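# Clamp matching blank in vise and run one cycle

## Task

Identify the plain metal blank whose width equals that of the dark setting master, and place it in the vise inside the machine guard (the guard has a transparent top cover). It must lie on the two low parallel bars between the jaws, either with its original face up or flipped over, with its long face pressed against the fixed jaw (the jaw closer to the plate) and its end pressed against the work stop (the rod at the door-side end of the jaws). Clamp it by pushing in VISE AIR (the black knob on the control column), close the guard door, then press CYCLE START (the green button under the knob). CYCLE START responds only when the door is closed and VISE AIR is in, and the amber lamp signals that the cycle is complete. Opening the door or pulling VISE AIR out aborts a running cycle or voids a completed one, and CYCLE START is then ignored for some time. The setting master and every other blank must stay entirely on their own starting plate, upright or flipped, and not rest on another block or on a plate pin. Do not press EMERGENCY STOP (the red mushroom button). At the end, neither the hand nor any arm joint may be above the guard. Nothing counts as done if only the robot is holding it in place, and anything the robot is touching at the end must not settle by more than about a fingernail's width once left alone. Nothing may end up off the table.

## Robot and tools

Robot: one 7-joint Kinova Gen3 arm on a base, carrying a two-finger parallel gripper that opens to 50 mm. There is only one arm, so every motion row is a single list.

Frames. The scene frame has its origin on the table top below the arm base, +z up, and +y to the left when facing along +x; the base may be slightly tilted. The gripper frame: fingers point along +z and close along x. end_effector_position is the point midway between the pads; fingertips extend 17.5 mm past it. Pure rotations pivot about that point, which is 25 mm off the last joint's axis toward gripper -y.

execute_actions(actions). actions is a list of actions run in order. Each action is a table of up to 15 rows, one row per 1/30 s control step; if fewer rows are given, the last row repeats until 15 steps have passed, so each action lasts 0.5 s. An empty list just returns the state and images. Each row holds 9 numbers, all in [-1, 1]: dx, dy, dz, rx, ry, rz, position, force_limit, speed.
- dx, dy, dz, rx, ry, rz: an offset, not a pose, in the gripper's own axes, measured from the gripper's measured pose at the start of that action (for a call's first action, the pose last reported in the scene). Every row in a table is relative to that same start, not to the row before. Scale: 1.0 equals 0.6 m for translation and 180 degrees for rotation; rx, ry, rz form one rotation vector.
- position: absolute finger opening; +1 is 50 mm open, about -0.65 is pads touching, -1 means close until something stops the fingers.
- force_limit: per-pad force cap, about 20 N at -1, 102 N at 0, 185 N at +1 (actual grip may exceed this by up to ~17 %).
- speed: finger gap rate, 20 mm/s at -1, 85 at 0, 150 at +1.
Each control step clips the commanded pose to within 70 mm and 16 degrees of the measured pose; after an action the arm goes no further than the last clipped pose, so large offsets need follow-up actions. If position and orientation conflict, position wins. The elbow never fully straightens.

move(target, speed, blocking). target is one 9-number row with the same layout and scaling, an offset in gripper axes from the pose in the latest result showing one. The gripper follows a straight path, turning the short way; the path lasts 0.5 to 10 s and stops short if longer. speed is top path speed in m/s, 0.002 to 0.5 (default 0.25); turning is capped at twice that in rad/s. Finger values are sent at the start. The path ignores obstacles; the hand may lag, stray or overshoot speed, especially near full reach. With blocking=false the result comes after 0.5 s while the arm continues; until a result shows the move ended, other moves and action rows are refused, so call wait or stop first. The result adds a move: line (done, off_target, moving, held, fault), the distance to target, and limits: paced means the sent pose was clipped, held means a check blocked steps (after which motion can jump faster).

wait(seconds): 0 to 10 s, holding the last command; returns early if a running move finishes. stop(): brakes a running move (needs room; fingers keep moving). zoom_image(camera, region): camera is cam_high, cam_low or cam_wrist; region [x0, y0, x1, y1] in pixels from the top-left, at most 504 by 504. read_manual(section): returns licence texts, section "licences". finished_scene(scene): ends scene number 1 or 2 permanently, after the last command has been held; the goal must be met and stay met.

Results. The state line gives end_effector_position (metres) and end_effector_quat_wxyz in the scene frame; at long reach it can be off. Hand target is the pose the controller is currently driving toward. A pose unreachable line means the clearance check altered or blocked the command (any mount under the base counts as arm). Joint positions follow the URDF order; joint ranges in rad: waist ±6.283, shoulder ±2.250, upper arm roll ±6.283, elbow ±2.580, forearm roll ±6.283, wrist pitch ±2.100, wrist roll ±6.283. Joint torques carry per-unit offsets, scale and noise; they change at rest only with contact or load. position_measured is in counts: opening ≈ (250 - value) × 0.202 mm. object_status: 0 moving, 1 stopped while opening, 2 stopped while closing (object held), 3 at requested position or pads met (usually nothing held).

Gripping. Send -1 and keep sending it; confirm object_status 2. Stopped fingers ignore new force_limit or speed until position changes by at least 0.01; to grip more gently, open first. A lost or weakened grip recloses by itself, except after a grip at force_limit -1, where status stays 2 even if empty, and a grip on an immovable, off-centre object can fade.

Cameras: cam_high, cam_low, cam_wrist, each 504x504, returned in that order.

Avoid: contact torque reaching a joint load limit (waist, shoulder, upper arm roll, elbow 46.9 N m; forearm roll, wrist pitch, wrist roll 29.5 N m, held weight included) causes a 10 s stop and drops the rest of the call. Fast contacts hit harder, and targets far beyond a contact press harder; an arm stopped by an object keeps pushing until a new command. Holding loads heats motors: MOTOR HOT warns from 60 °C, and at 75 °C an OVER-TEMPERATURE FAULT lets the arm sink. Avoid drops, slips, slams, hard pushes, knocking blocks off plates or the table, pressing EMERGENCY STOP, and leaving the arm above the guard. Brief external tugs on held parts or pushes on loose objects may occur. The sim runs while you think, holding the last command.

Each tool is called after "Request:" as a command line: name --argument value for each argument, lists and objects as JSON in quotes; but a table of rows of numbers goes row by row, as --pt "numbers of a row", without its own name.

## Session

Request:
execute_actions --actions '[]'

Scene clock: 0.00 s.
end_effector_position=(+0.2015, -0.7023, +0.1050) position_measured=3 object_status=3 end_effector_quat_wxyz=(+0.106, +0.109, +0.986, -0.069)
Joint positions: [ 2.102  0.64  -1.128  1.557  0.247  0.574  4.175]
Joint velocities: [-0. -0.  0. -0.  0.  0. -0.]
Joint torques (N m, as the joint torque sensors report them, + toward a larger angle): no reading
Hand target: +0.202, -0.702, +0.105; +0.106, +0.109, +0.986, -0.069

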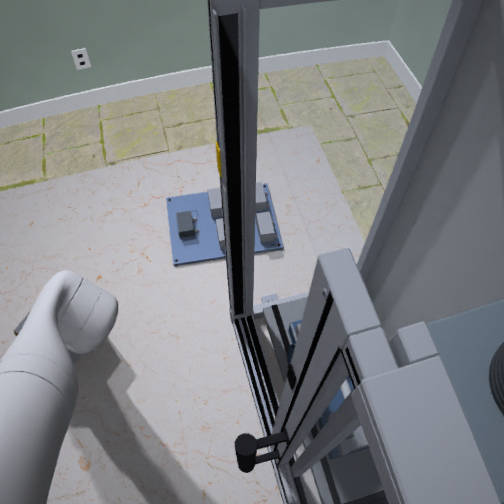

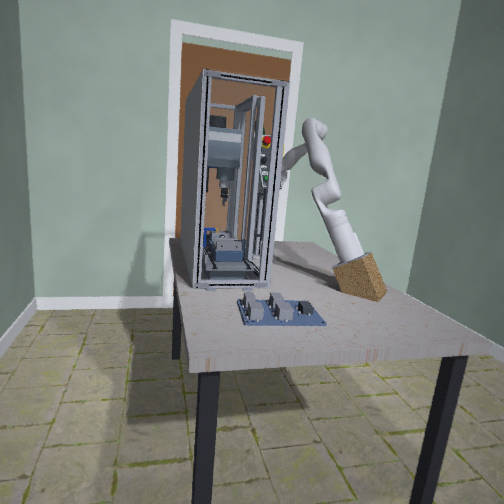

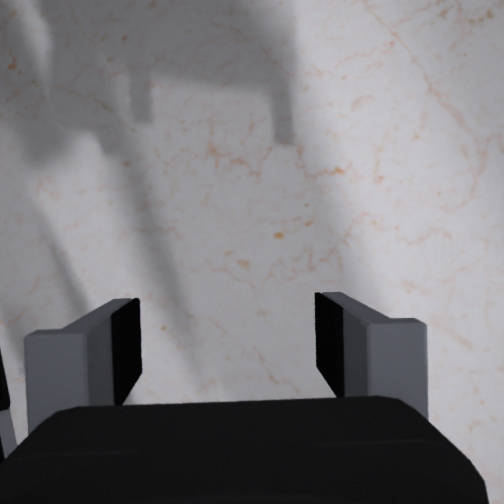

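Request:
zoom_image --camera "cam_high" --region '[140, 160, 320, 340]'

Request:
zoom_image --camera "cam_low" --region '[160, 60, 400, 340]'

Region (140, 160, 320, 340) of cam_high's 504x504 image, scaled by 2.800, with more detail than that image has.

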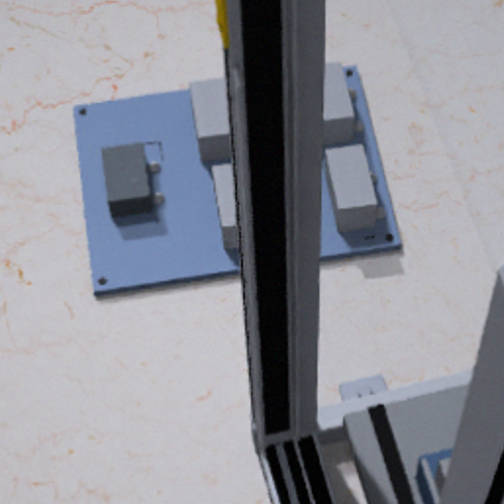

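Region (160, 60, 400, 340) of cam_low's 504x504 image, scaled by 1.800, with more detail than that image has; it fills the left 432 columns of this view, and the rest is white.

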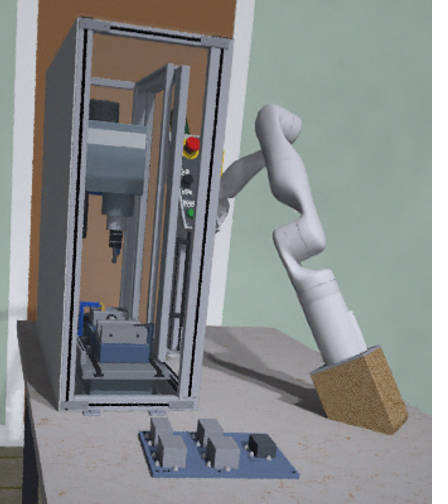

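Request:
move --target '[0.406,0.27,-0.47,-0.044,0.068,-0.07,1,0,0]'

Scene clock: 6.30 s.
end_effector_position=(-0.0468, -0.4504, +0.3039) position_measured=3 object_status=3 end_effector_quat_wxyz=(-0.001, -0.000, +1.000, +0.001)
Joint positions: [ 3.411  0.563 -1.7    1.861  0.098  1.082  5.001]
Joint velocities: [ 0.005  0.001 -0.001  0.    -0.     0.     0.   ]
Joint torques (N m, as the joint torque sensors report them, + toward a larger angle): [ 5.58  0.2  -0.36 -8.38 -0.2  -0.26 -0.33]
Hand target: -0.047, -0.450, +0.304; -0.001, +0.000, +1.000, +0.001
Off the commanded pose: 0.002 m, 0 deg.
move: done

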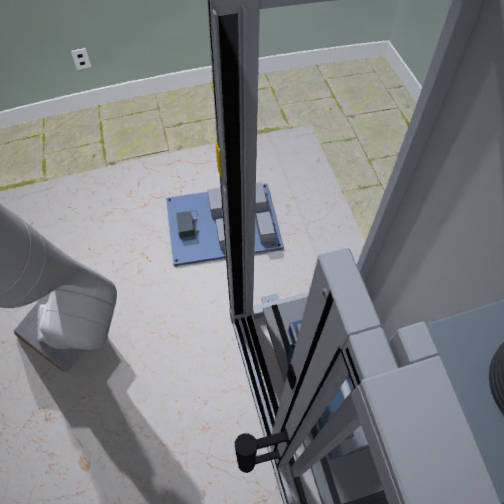

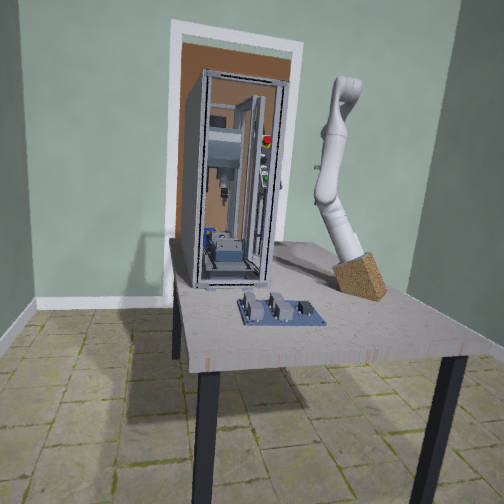

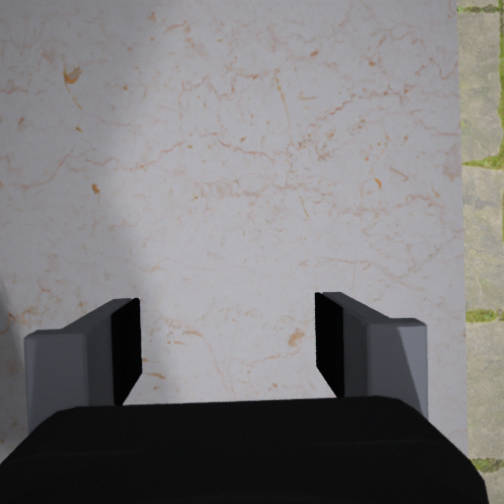

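Request:
move --target '[0.58,0.67,-0.08,0,0,0,1,0,0]'

Request:
move --target '[-0.75,0.7,0,0,0,0,1,0,0]'

Scene clock: 9.80 s.
end_effector_position=(-0.3929, -0.0477, +0.3526) position_measured=3 object_status=3 end_effector_quat_wxyz=(-0.000, +0.000, +1.000, +0.000)
Joint positions: [ 3.768  1.254 -1.26   1.268  0.66   1.577  5.901]
Joint velocities: [-0.007  0.006  0.001 -0.002 -0.001 -0.001  0.001]
Joint torques (N m, as the joint torque sensors report them, + toward a larger angle): [  4.91 -17.56  -5.11  -7.85  -0.72  -0.17   0.13]
Hand target: -0.393, -0.048, +0.352; +0.000, +0.000, +1.000, +0.000
Off the commanded pose: 0.002 m, 0 deg.
move: done

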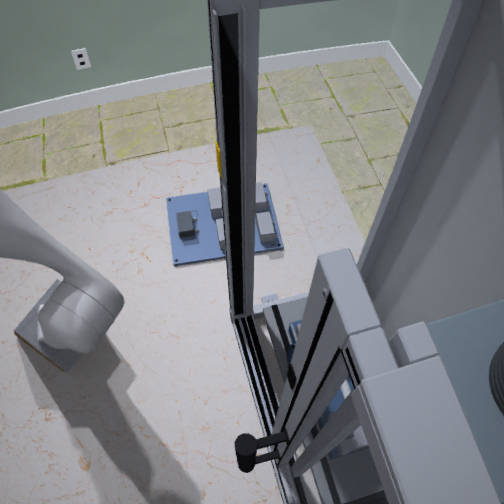

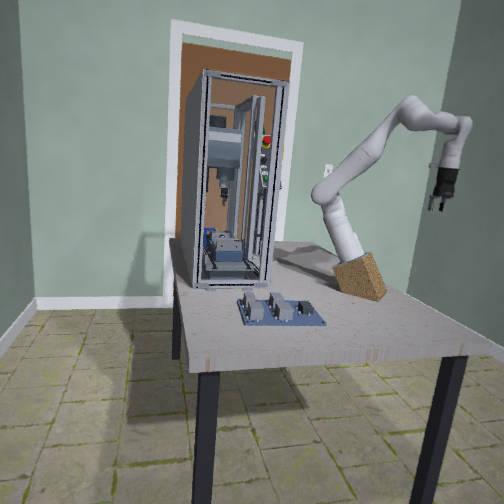

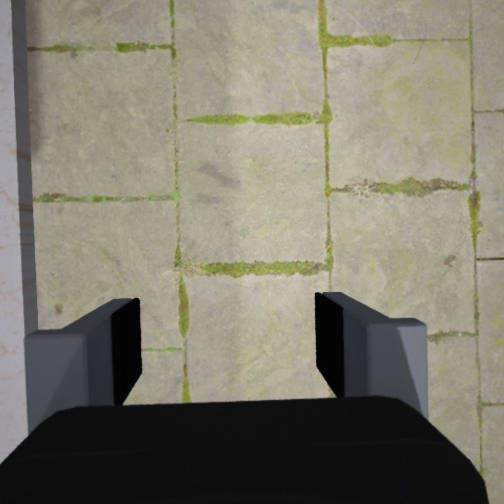

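Scene clock: 12.67 s.
end_effector_position=(+0.0586, +0.3692, +0.3514) position_measured=3 object_status=3 end_effector_quat_wxyz=(-0.004, +0.212, +0.968, +0.133)
Joint positions: [ 4.977  1.396 -1.671  1.583  1.432  2.102  6.285]
Joint velocities: [-0.003 -0.005  0.01   0.003  0.001  0.001 -0.   ]
Joint torques (N m, as the joint torque sensors report them, + toward a larger angle): [ -8.52 -16.78  -7.43  -2.81   0.51  -0.6   -0.11]
Hand target: +0.059, +0.369, +0.351; -0.004, +0.212, +0.968, +0.133
Off the commanded pose: 0.003 m, 29 deg; orientation clipped at the last step of the last action.
joint sent to its limit — the command would take joint 6 (wrist pitch) past its upper limit and joint 7 (wrist roll) past its upper limit, so those joints were sent only as far as their limits.
move: off_target; limits=paced

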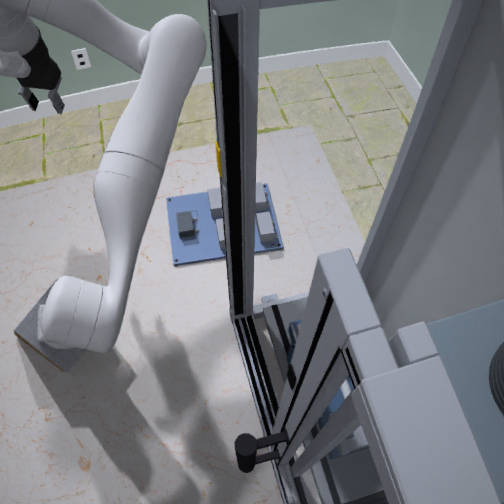

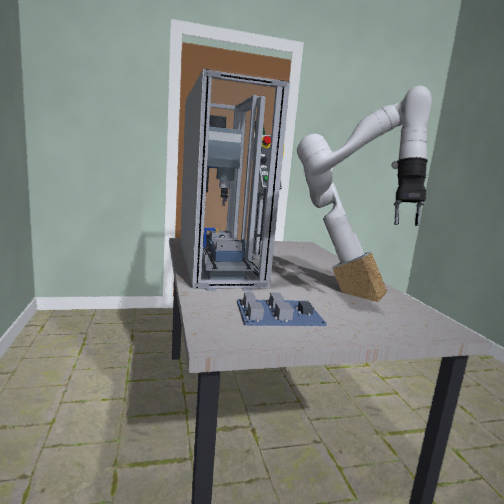

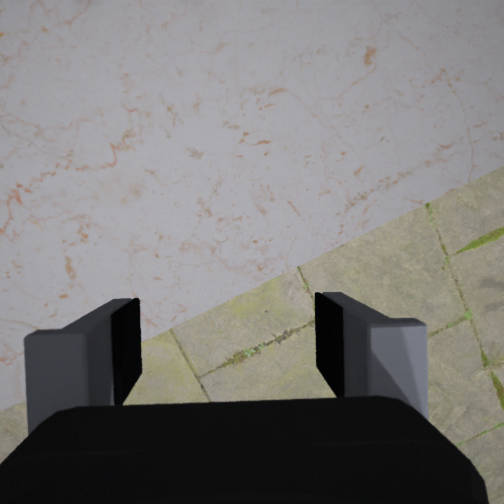

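Request:
move --target '[0,0,0.15,0,0,-0.6,1,0,0]'

Scene clock: 18.80 s.
end_effector_position=(+0.0610, +0.3929, +0.2642) position_measured=3 object_status=3 end_effector_quat_wxyz=(+0.104, -0.660, +0.740, +0.083)
Joint positions: [ 3.851  1.007  0.7    1.785  2.836 -0.744  6.237]
Joint velocities: [ 0.003  0.011 -0.    -0.003  0.002 -0.002 -0.003]
Joint torques (N m, as the joint torque sensors report them, + toward a larger angle): [ -5.01 -15.05   3.84  -8.88  -0.04   0.65  -0.27]
Hand target: +0.061, +0.393, +0.264; +0.104, -0.660, +0.740, +0.082
Off the commanded pose: 0.002 m, 0 deg.
move: done; limits=paced

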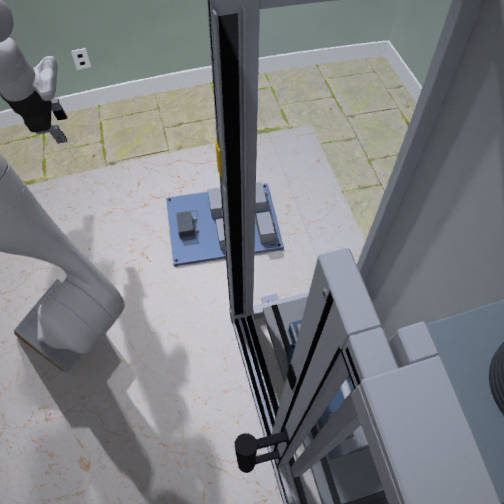

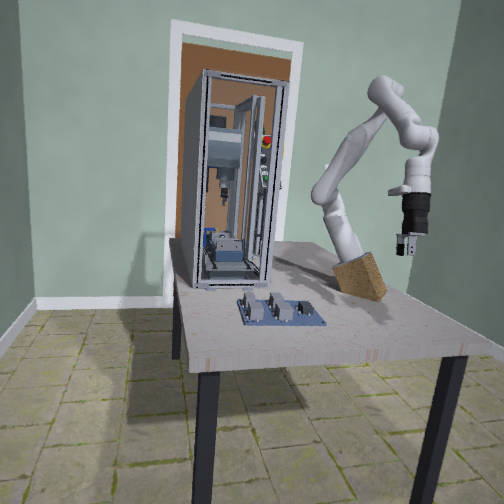

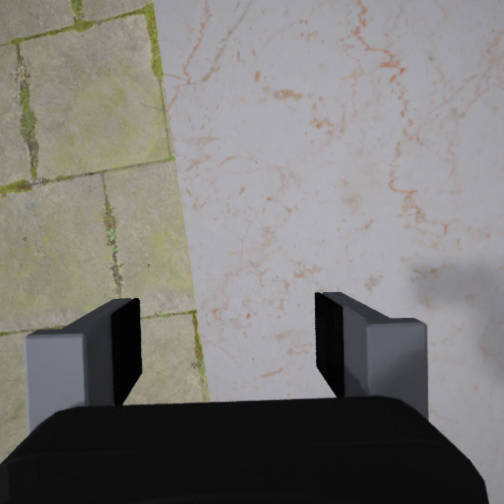

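Request:
move --target '[0,0,0,-0.075,0.06,-0.532,1,0,0]' --speed 0.4

Request:
move --target '[0.45,0.12,-0.06,0,0,0,1,0,0]'

Scene clock: 23.97 s.
end_effector_position=(+0.0606, +0.3923, +0.2652) position_measured=3 object_status=3 end_effector_quat_wxyz=(-0.091, +0.985, -0.148, +0.022)
Joint positions: [ 5.027  1.567 -1.614  1.732  4.611 -2.097  6.285]
Joint velocities: [ 0.001  0.005 -0.001 -0.003 -0.001  0.002  0.   ]
Joint torques (N m, as the joint torque sensors report them, + toward a larger angle): [ -7.92 -16.69  -8.17  -2.56   0.41  -0.21  -0.29]
Hand target: +0.060, +0.392, +0.265; -0.091, +0.985, -0.148, +0.022
Off the commanded pose: 0.001 m, 20 deg; orientation clipped at the last step of the last action.
joint sent to its limit — the command would take joint 6 (wrist pitch) past its lower limit and joint 7 (wrist roll) past its upper limit, so those joints were sent only as far as their limits.
move: off_target; limits=paced

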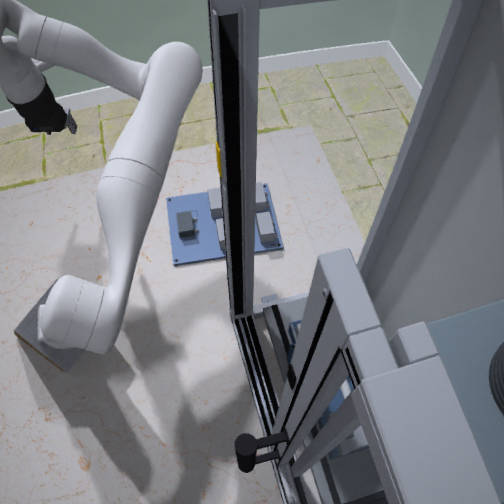

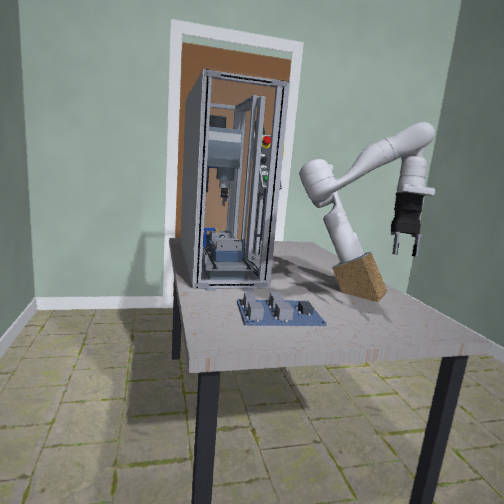

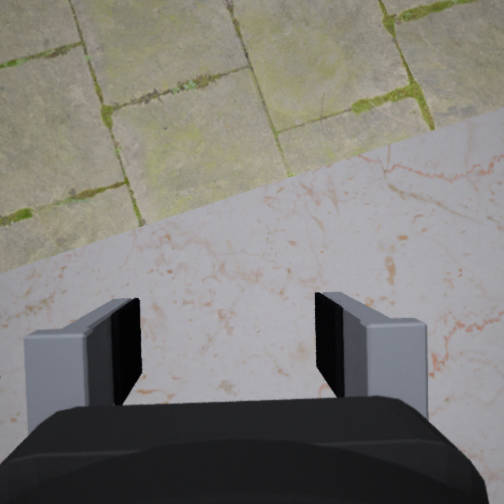

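Scene clock: 34.93 s.
end_effector_position=(+0.2105, +0.2899, +0.2823) position_measured=3 object_status=3 end_effector_quat_wxyz=(-0.113, +0.977, -0.178, +0.038)
Joint positions: [ 5.386  1.301 -1.723  2.043  4.384 -2.096  6.285]
Joint velocities: [ 0.    -0.    -0.     0.     0.     0.001  0.   ]
Joint torques (N m, as the joint torque sensors report them, + toward a larger angle): [ -3.98 -16.49  -6.58  -4.02   0.59  -0.38  -0.05]
Hand target: +0.213, +0.289, +0.282; -0.113, +0.976, -0.181, +0.038
Off the commanded pose: 0.099 m, 5 deg.
TORQUE FAULT: the external load on joint 1 (waist) reached its load limit, and the arm stopped for 10 seconds. That time counts as 20 of the actions that you can send in this scene. The arm's remaining commands of this call were not run. The gripper holds where it stopped, with its grip as last carried out, and the arm accepts commands again: back off and push less far. The arm stops again, at the same cost, whenever a joint's load reaches its limit.
move: fault

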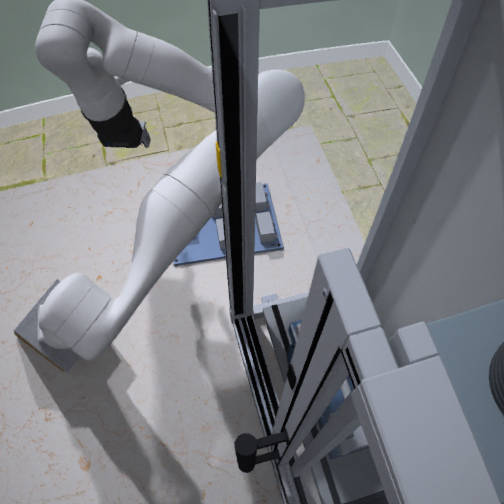

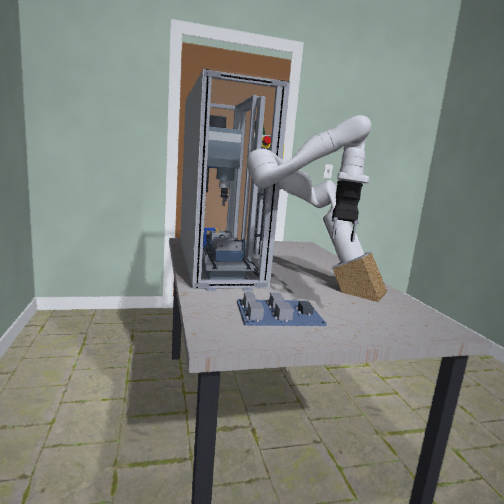

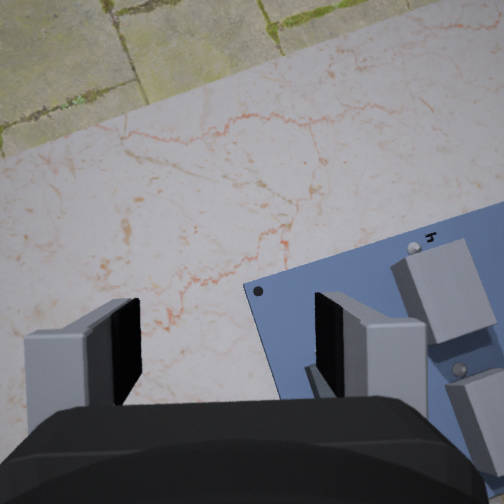

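Request:
move --target '[-0.3,0,0,0,0,0,1,0,0]' --speed 0.1

Request:
move --target '[0,0,0,0,0,-0.25,1,0,0]' --speed 0.1

Scene clock: 38.67 s.
end_effector_position=(+0.0427, +0.3544, +0.2759) position_measured=3 object_status=3 end_effector_quat_wxyz=(-0.112, +0.977, -0.178, +0.037)
Joint positions: [ 4.958  1.465 -1.541  1.847  4.486 -2.012  6.057]
Joint velocities: [-0.007  0.002  0.001 -0.001 -0.001  0.001  0.   ]
Joint torques (N m, as the joint torque sensors report them, + toward a larger angle): [ -6.9  -15.82  -7.57  -3.93   0.49  -0.5   -0.2 ]
Hand target: +0.042, +0.354, +0.276; -0.112, +0.977, -0.178, +0.037
Off the commanded pose: 0.001 m, 0 deg.
move: done

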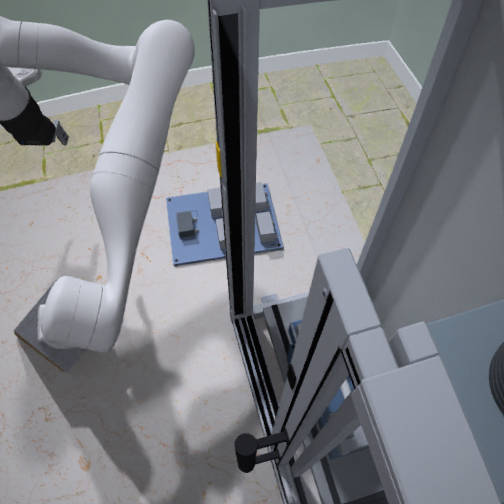

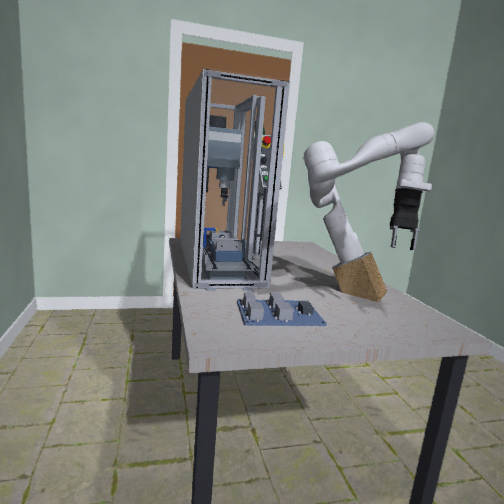

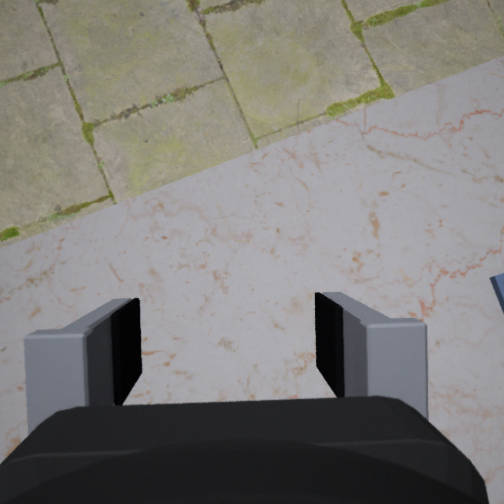

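Scene clock: 42.93 s.
end_effector_position=(+0.0423, +0.3533, +0.2754) position_measured=3 object_status=3 end_effector_quat_wxyz=(-0.214, +0.967, +0.039, +0.133)
Joint positions: [ 4.89   1.486 -1.528  2.083  4.621 -2.097  6.285]
Joint velocities: [-0.007 -0.003  0.008  0.01   0.005  0.    -0.   ]
Joint torques (N m, as the joint torque sensors report them, + toward a larger angle): [ -6.18 -15.64  -6.69  -4.33   1.15  -0.96  -0.36]
Hand target: +0.042, +0.353, +0.275; -0.215, +0.967, +0.039, +0.133
Off the commanded pose: 0.001 m, 25 deg; orientation clipped at the last step of the last action.
joint sent to its limit — the command would take joint 6 (wrist pitch) past its lower limit and joint 7 (wrist roll) past its upper limit, so those joints were sent only as far as their limits.
move: off_target; limits=paced

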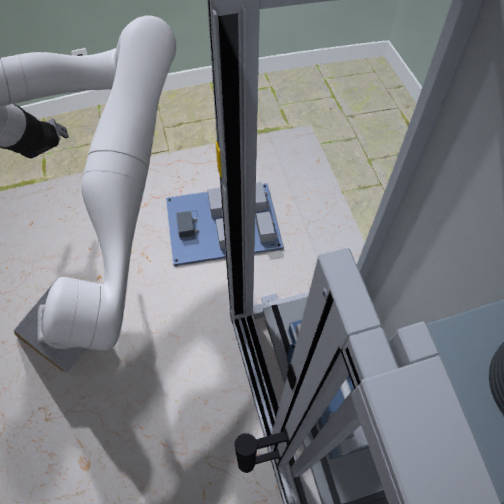

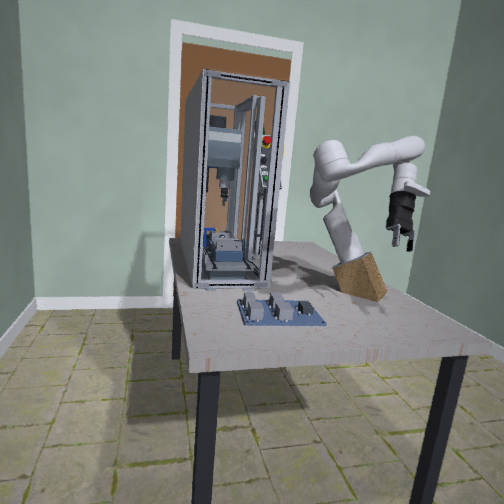

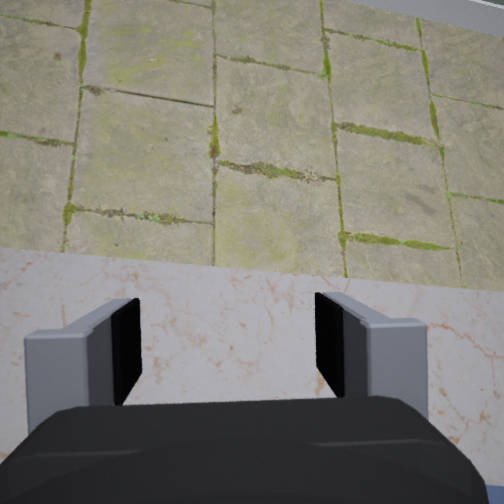

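Request:
move --target '[0,0.33,-0.42,0,0,0.9,1,0,0]' --speed 0.3

Scene clock: 48.93 s.
end_effector_position=(+0.0069, +0.0672, +0.4149) position_measured=3 object_status=3 end_effector_quat_wxyz=(+0.165, -0.191, +0.949, +0.190)
Joint positions: [ 4.461  0.59  -1.431  2.027  3.721 -1.722  3.403]
Joint velocities: [-0.001 -0.005 -0.003 -0.     0.001 -0.002 -0.003]
Joint torques (N m, as the joint torque sensors report them, + toward a larger angle): [-1.23 -4.88 -1.11 -8.37  0.93 -1.04 -0.14]
Hand target: +0.007, +0.067, +0.415; +0.165, -0.190, +0.949, +0.191
Off the commanded pose: 0.001 m, 0 deg.
move: done

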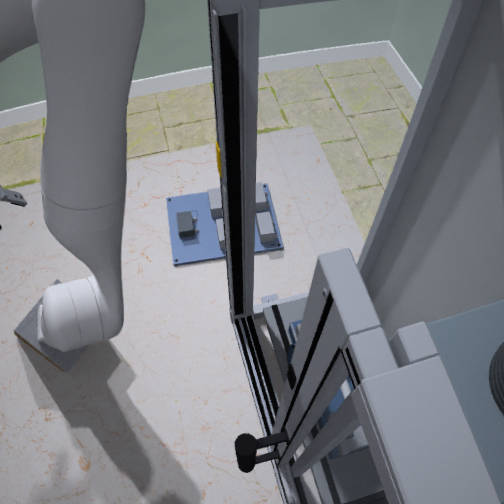

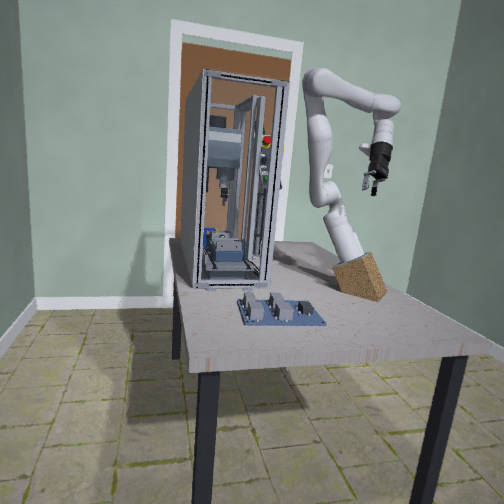

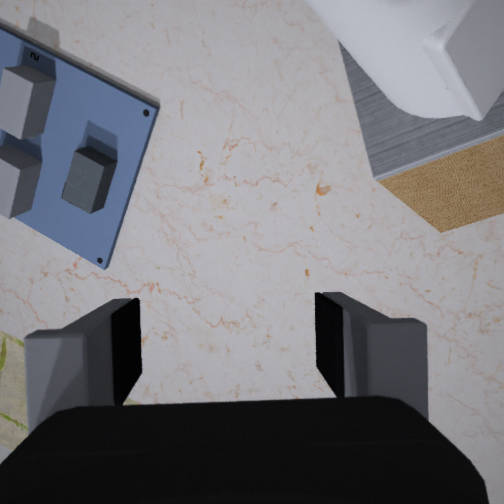

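Request:
move --target '[0,0,0,0.123,0.107,0.124,1,0,0]'

Request:
move --target '[-0.15,0.3,0.0,0,0,0,1,0,0]' --speed 0.12

Scene clock: 61.97 s.
end_effector_position=(-0.0000, +0.0631, +0.4167) position_measured=3 object_status=3 end_effector_quat_wxyz=(+0.035, -0.046, +0.998, +0.041)
Joint positions: [ 4.735  0.635 -1.371  1.893  3.571 -1.673  3.407]
Joint velocities: [ 0.     0.001  0.    -0.    -0.    -0.    -0.001]
Joint torques (N m, as the joint torque sensors report them, + toward a larger angle): [ 2.43 -5.85 -3.08 -9.06 -0.06 -0.41 -0.14]
Hand target: +0.001, +0.064, +0.417; +0.033, -0.043, +0.998, +0.040
Off the commanded pose: 0.008 m, 8 deg.
TORQUE FAULT: the external load on joint 1 (waist) reached its load limit, and the arm stopped for 10 seconds. That time counts as 20 of the actions that you can send in this scene. The arm's remaining commands of this call were not run. The gripper holds where it stopped, with its grip as last carried out, and the arm accepts commands again: back off and push less far. The arm stops again, at the same cost, whenever a joint's load reaches its limit.
move: fault

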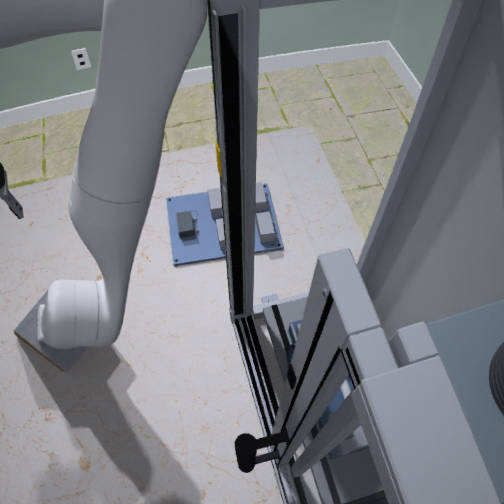

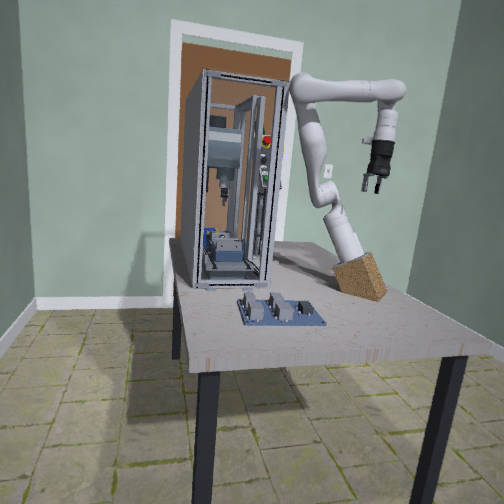

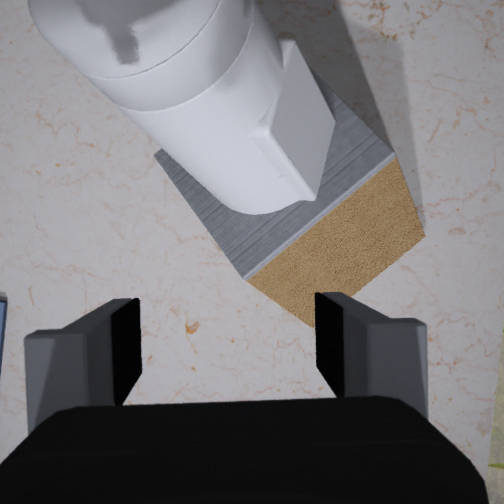

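not run: a fault stop came before this call.

Request:
move --target '[0.55,-0.15,0,-0.026,-0.022,-0.03,1,0,0]'

Request:
move --target '[-0.4,-0.65,0.1,0,0,0,1,0,0]'

Scene clock: 68.37 s.
end_effector_position=(-0.3196, -0.0550, +0.3858) position_measured=3 object_status=3 end_effector_quat_wxyz=(+0.068, -0.093, +0.990, +0.080)
Joint positions: [ 3.682  1.041 -1.094  1.326  3.667 -1.677  2.98 ]
Joint velocities: [-0.006  0.004  0.    -0.001  0.    -0.     0.   ]
Joint torques (N m, as the joint torque sensors report them, + toward a larger angle): [  5.38 -15.09  -2.64  -8.48  -0.05  -0.82  -0.24]
Hand target: -0.320, -0.055, +0.386; +0.068, -0.093, +0.990, +0.080
Off the commanded pose: 0.001 m, 0 deg.
move: done

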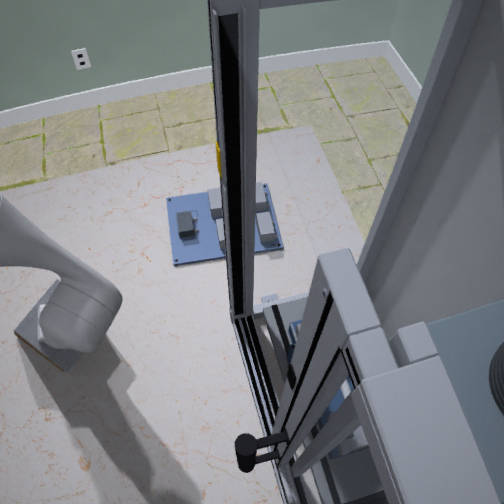

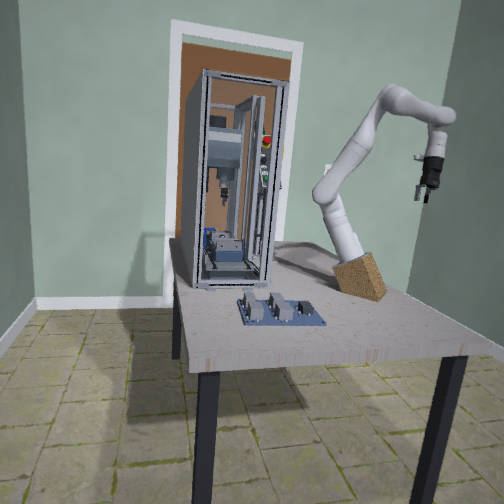

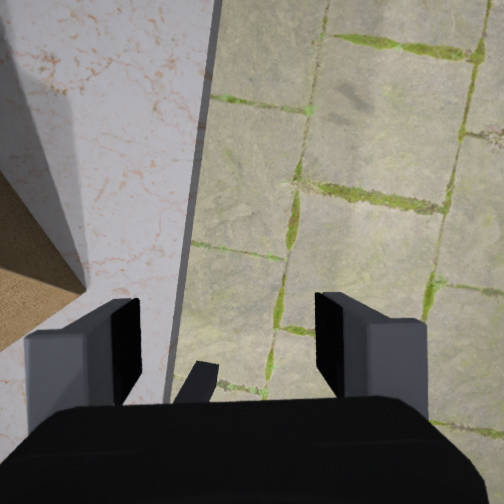

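Scene clock: 70.63 s.
end_effector_position=(-0.0037, -0.3824, +0.3065) position_measured=3 object_status=3 end_effector_quat_wxyz=(+0.069, -0.092, +0.990, +0.079)
Joint positions: [ 3.456  0.412 -1.548  1.89   3.01  -1.277  2.313]
Joint velocities: [-0.011 -0.003 -0.002 -0.     0.002 -0.    -0.004]
Joint torques (N m, as the joint torque sensors report them, + toward a larger angle): [ 5.06  1.63  0.93 -8.11 -0.27 -0.76 -0.23]
Hand target: -0.003, -0.382, +0.306; +0.069, -0.093, +0.990, +0.080
Off the commanded pose: 0.001 m, 0 deg.
move: done

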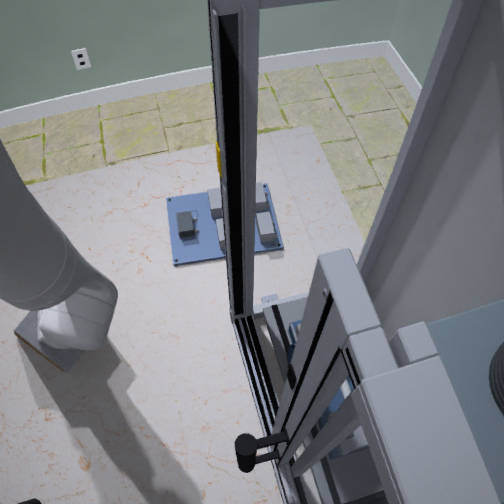

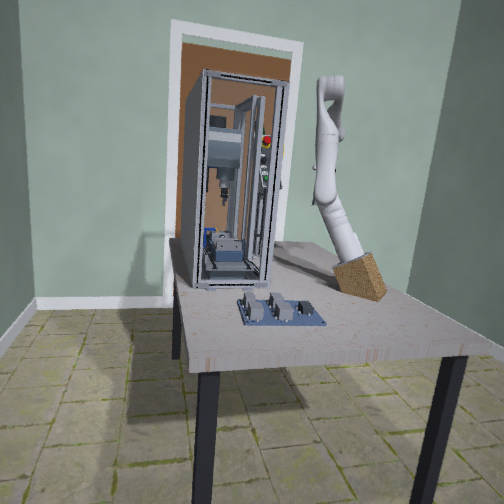

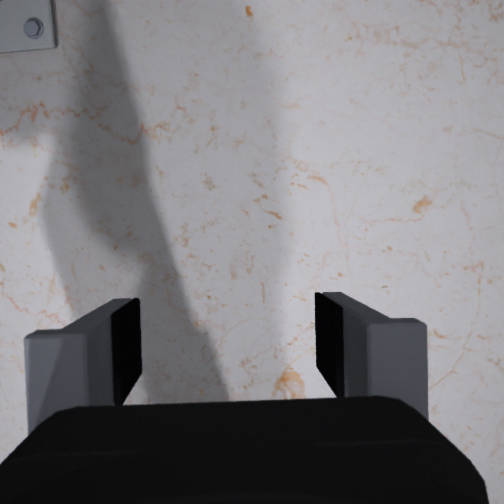

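Request:
move --target '[-0.28,0.38,0,0.05,0.044,0.059,1,0,0]' --speed 0.12

Scene clock: 73.60 s.
end_effector_position=(+0.0788, -0.2103, +0.3456) position_measured=3 object_status=3 end_effector_quat_wxyz=(+0.021, -0.029, +0.999, +0.027)
Joint positions: [ 4.589  0.764 -2.464  2.258  3.061 -1.449  2.201]
Joint velocities: [ 0.     0.001 -0.    -0.    -0.     0.001 -0.   ]
Joint torques (N m, as the joint torque sensors report them, + toward a larger angle): [-0.58  0.27  0.86 -9.37 -0.19 -0.23  0.08]
Hand target: +0.079, -0.210, +0.346; +0.021, -0.029, +0.999, +0.027
Off the commanded pose: 0.088 m, 5 deg; position clipped at the last step of the last action.
move: held; limits=paced,held; held on 26 of 79 steps, including the last
pose unreachable: on one or more control steps of this call, first in action 0 (counted from 0), an arm could not follow its commanded pose, so it was not sent that pose on those steps. On the call's last step it was still not sent that pose. It may still have moved: this result reports where it is.
cause: the commanded pose would bring two parts of the arm too close to each other (its gripper and another part of the arm, with joints 2 (shoulder) to 7 (wrist roll) between them).

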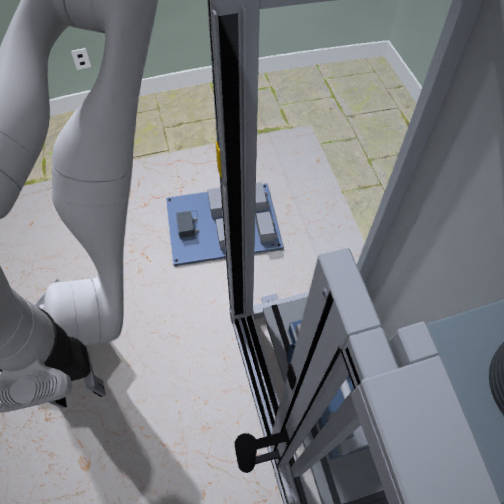

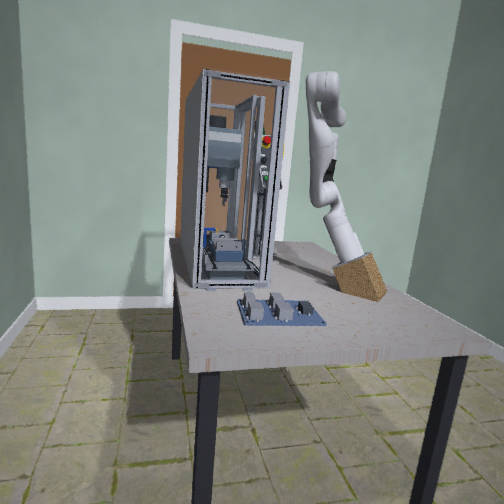

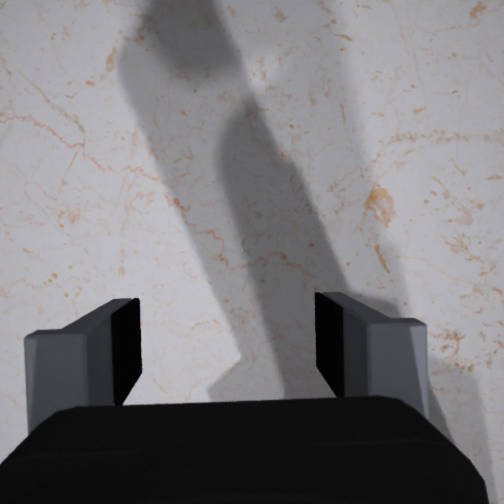

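Request:
move --target '[0.05,-0.45,0.1,0.013,0.013,0.018,1,0,0]' --speed 0.2

Request:
move --target '[-0.35,0.3,0,0,0,0,1,0,0]' --speed 0.12

Scene clock: 76.63 s.
end_effector_position=(+0.0669, -0.4777, +0.2704) position_measured=3 object_status=3 end_effector_quat_wxyz=(+0.001, -0.001, +1.000, +0.006)
Joint positions: [ 4.307  0.038 -2.379  1.935  2.602 -1.121  2.272]
Joint velocities: [ 0.    -0.015  0.001 -0.001 -0.001 -0.     0.001]
Joint torques (N m, as the joint torque sensors report them, + toward a larger angle): [ 4.25 13.03  4.57 -8.13 -0.36 -0.45 -0.03]
Hand target: +0.067, -0.478, +0.270; +0.001, -0.001, +1.000, +0.007
Off the commanded pose: 0.000 m, 0 deg.
move: done

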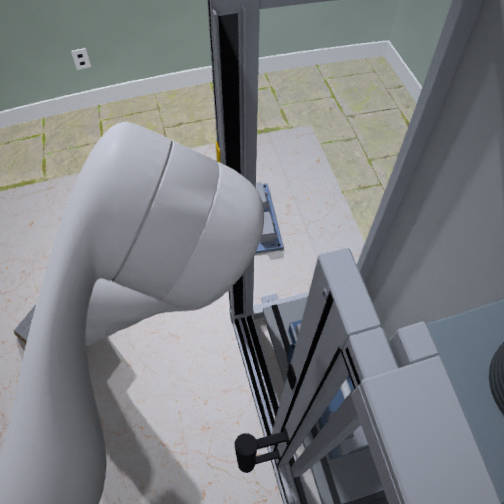

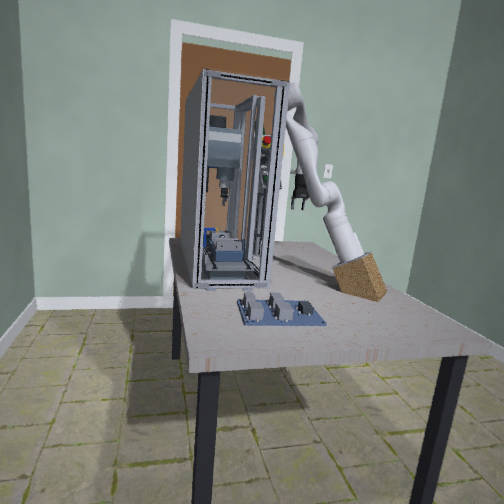

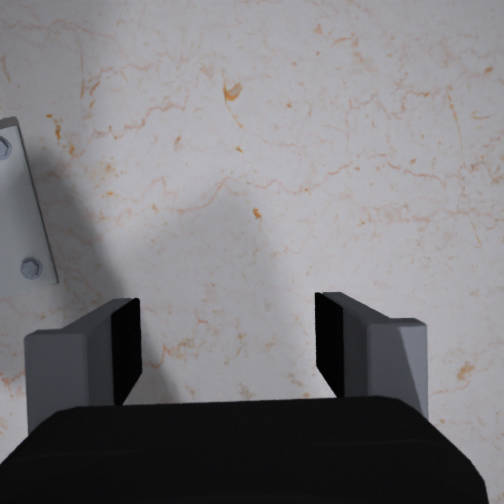

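Scene clock: 89.00 s.
end_effector_position=(+0.2255, -0.3088, +0.2750) position_measured=3 object_status=3 end_effector_quat_wxyz=(-0.033, +0.021, +0.999, +0.002)
Joint positions: [ 4.363  0.604 -3.249  2.259  2.884 -1.025  1.273]
Joint velocities: [-0.     0.001  0.    -0.    -0.    -0.     0.   ]
Joint torques (N m, as the joint torque sensors report them, + toward a larger angle): [ -4.36   4.37  -1.61 -11.17  -4.28   1.96   0.07]
Hand target: +0.231, -0.310, +0.275; -0.027, +0.018, +0.999, +0.001
Off the commanded pose: 0.052 m, 5 deg.
TORQUE FAULT: the external load on joint 5 (forearm roll) reached its load limit, and the arm stopped for 10 seconds. That time counts as 20 of the actions that you can send in this scene. The arm's remaining commands of this call were not run. The gripper holds where it stopped, with its grip as last carried out, and the arm accepts commands again: back off and push less far. The arm stops again, at the same cost, whenever a joint's load reaches its limit.
move: fault

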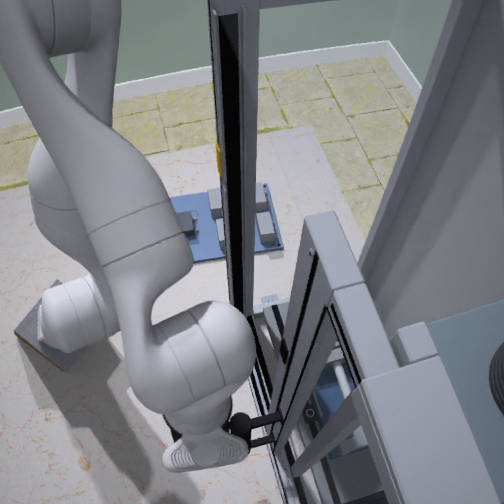

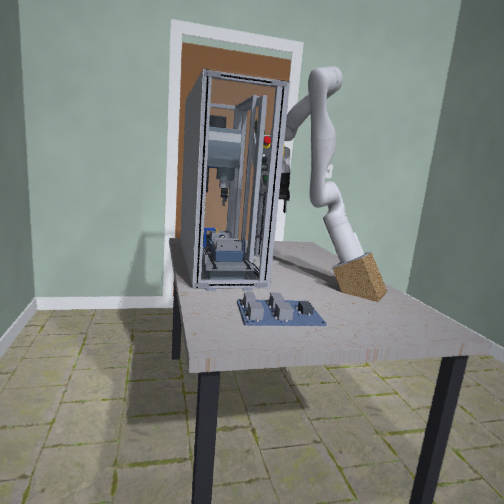

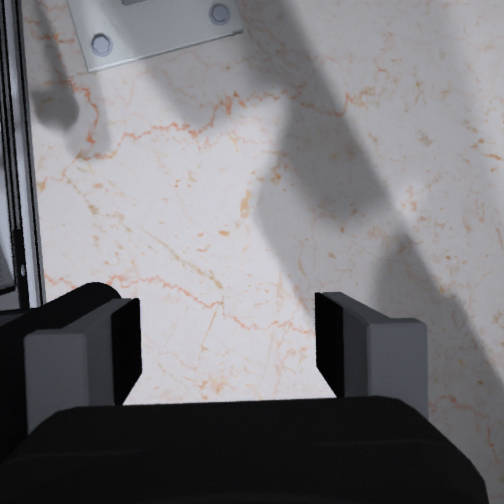

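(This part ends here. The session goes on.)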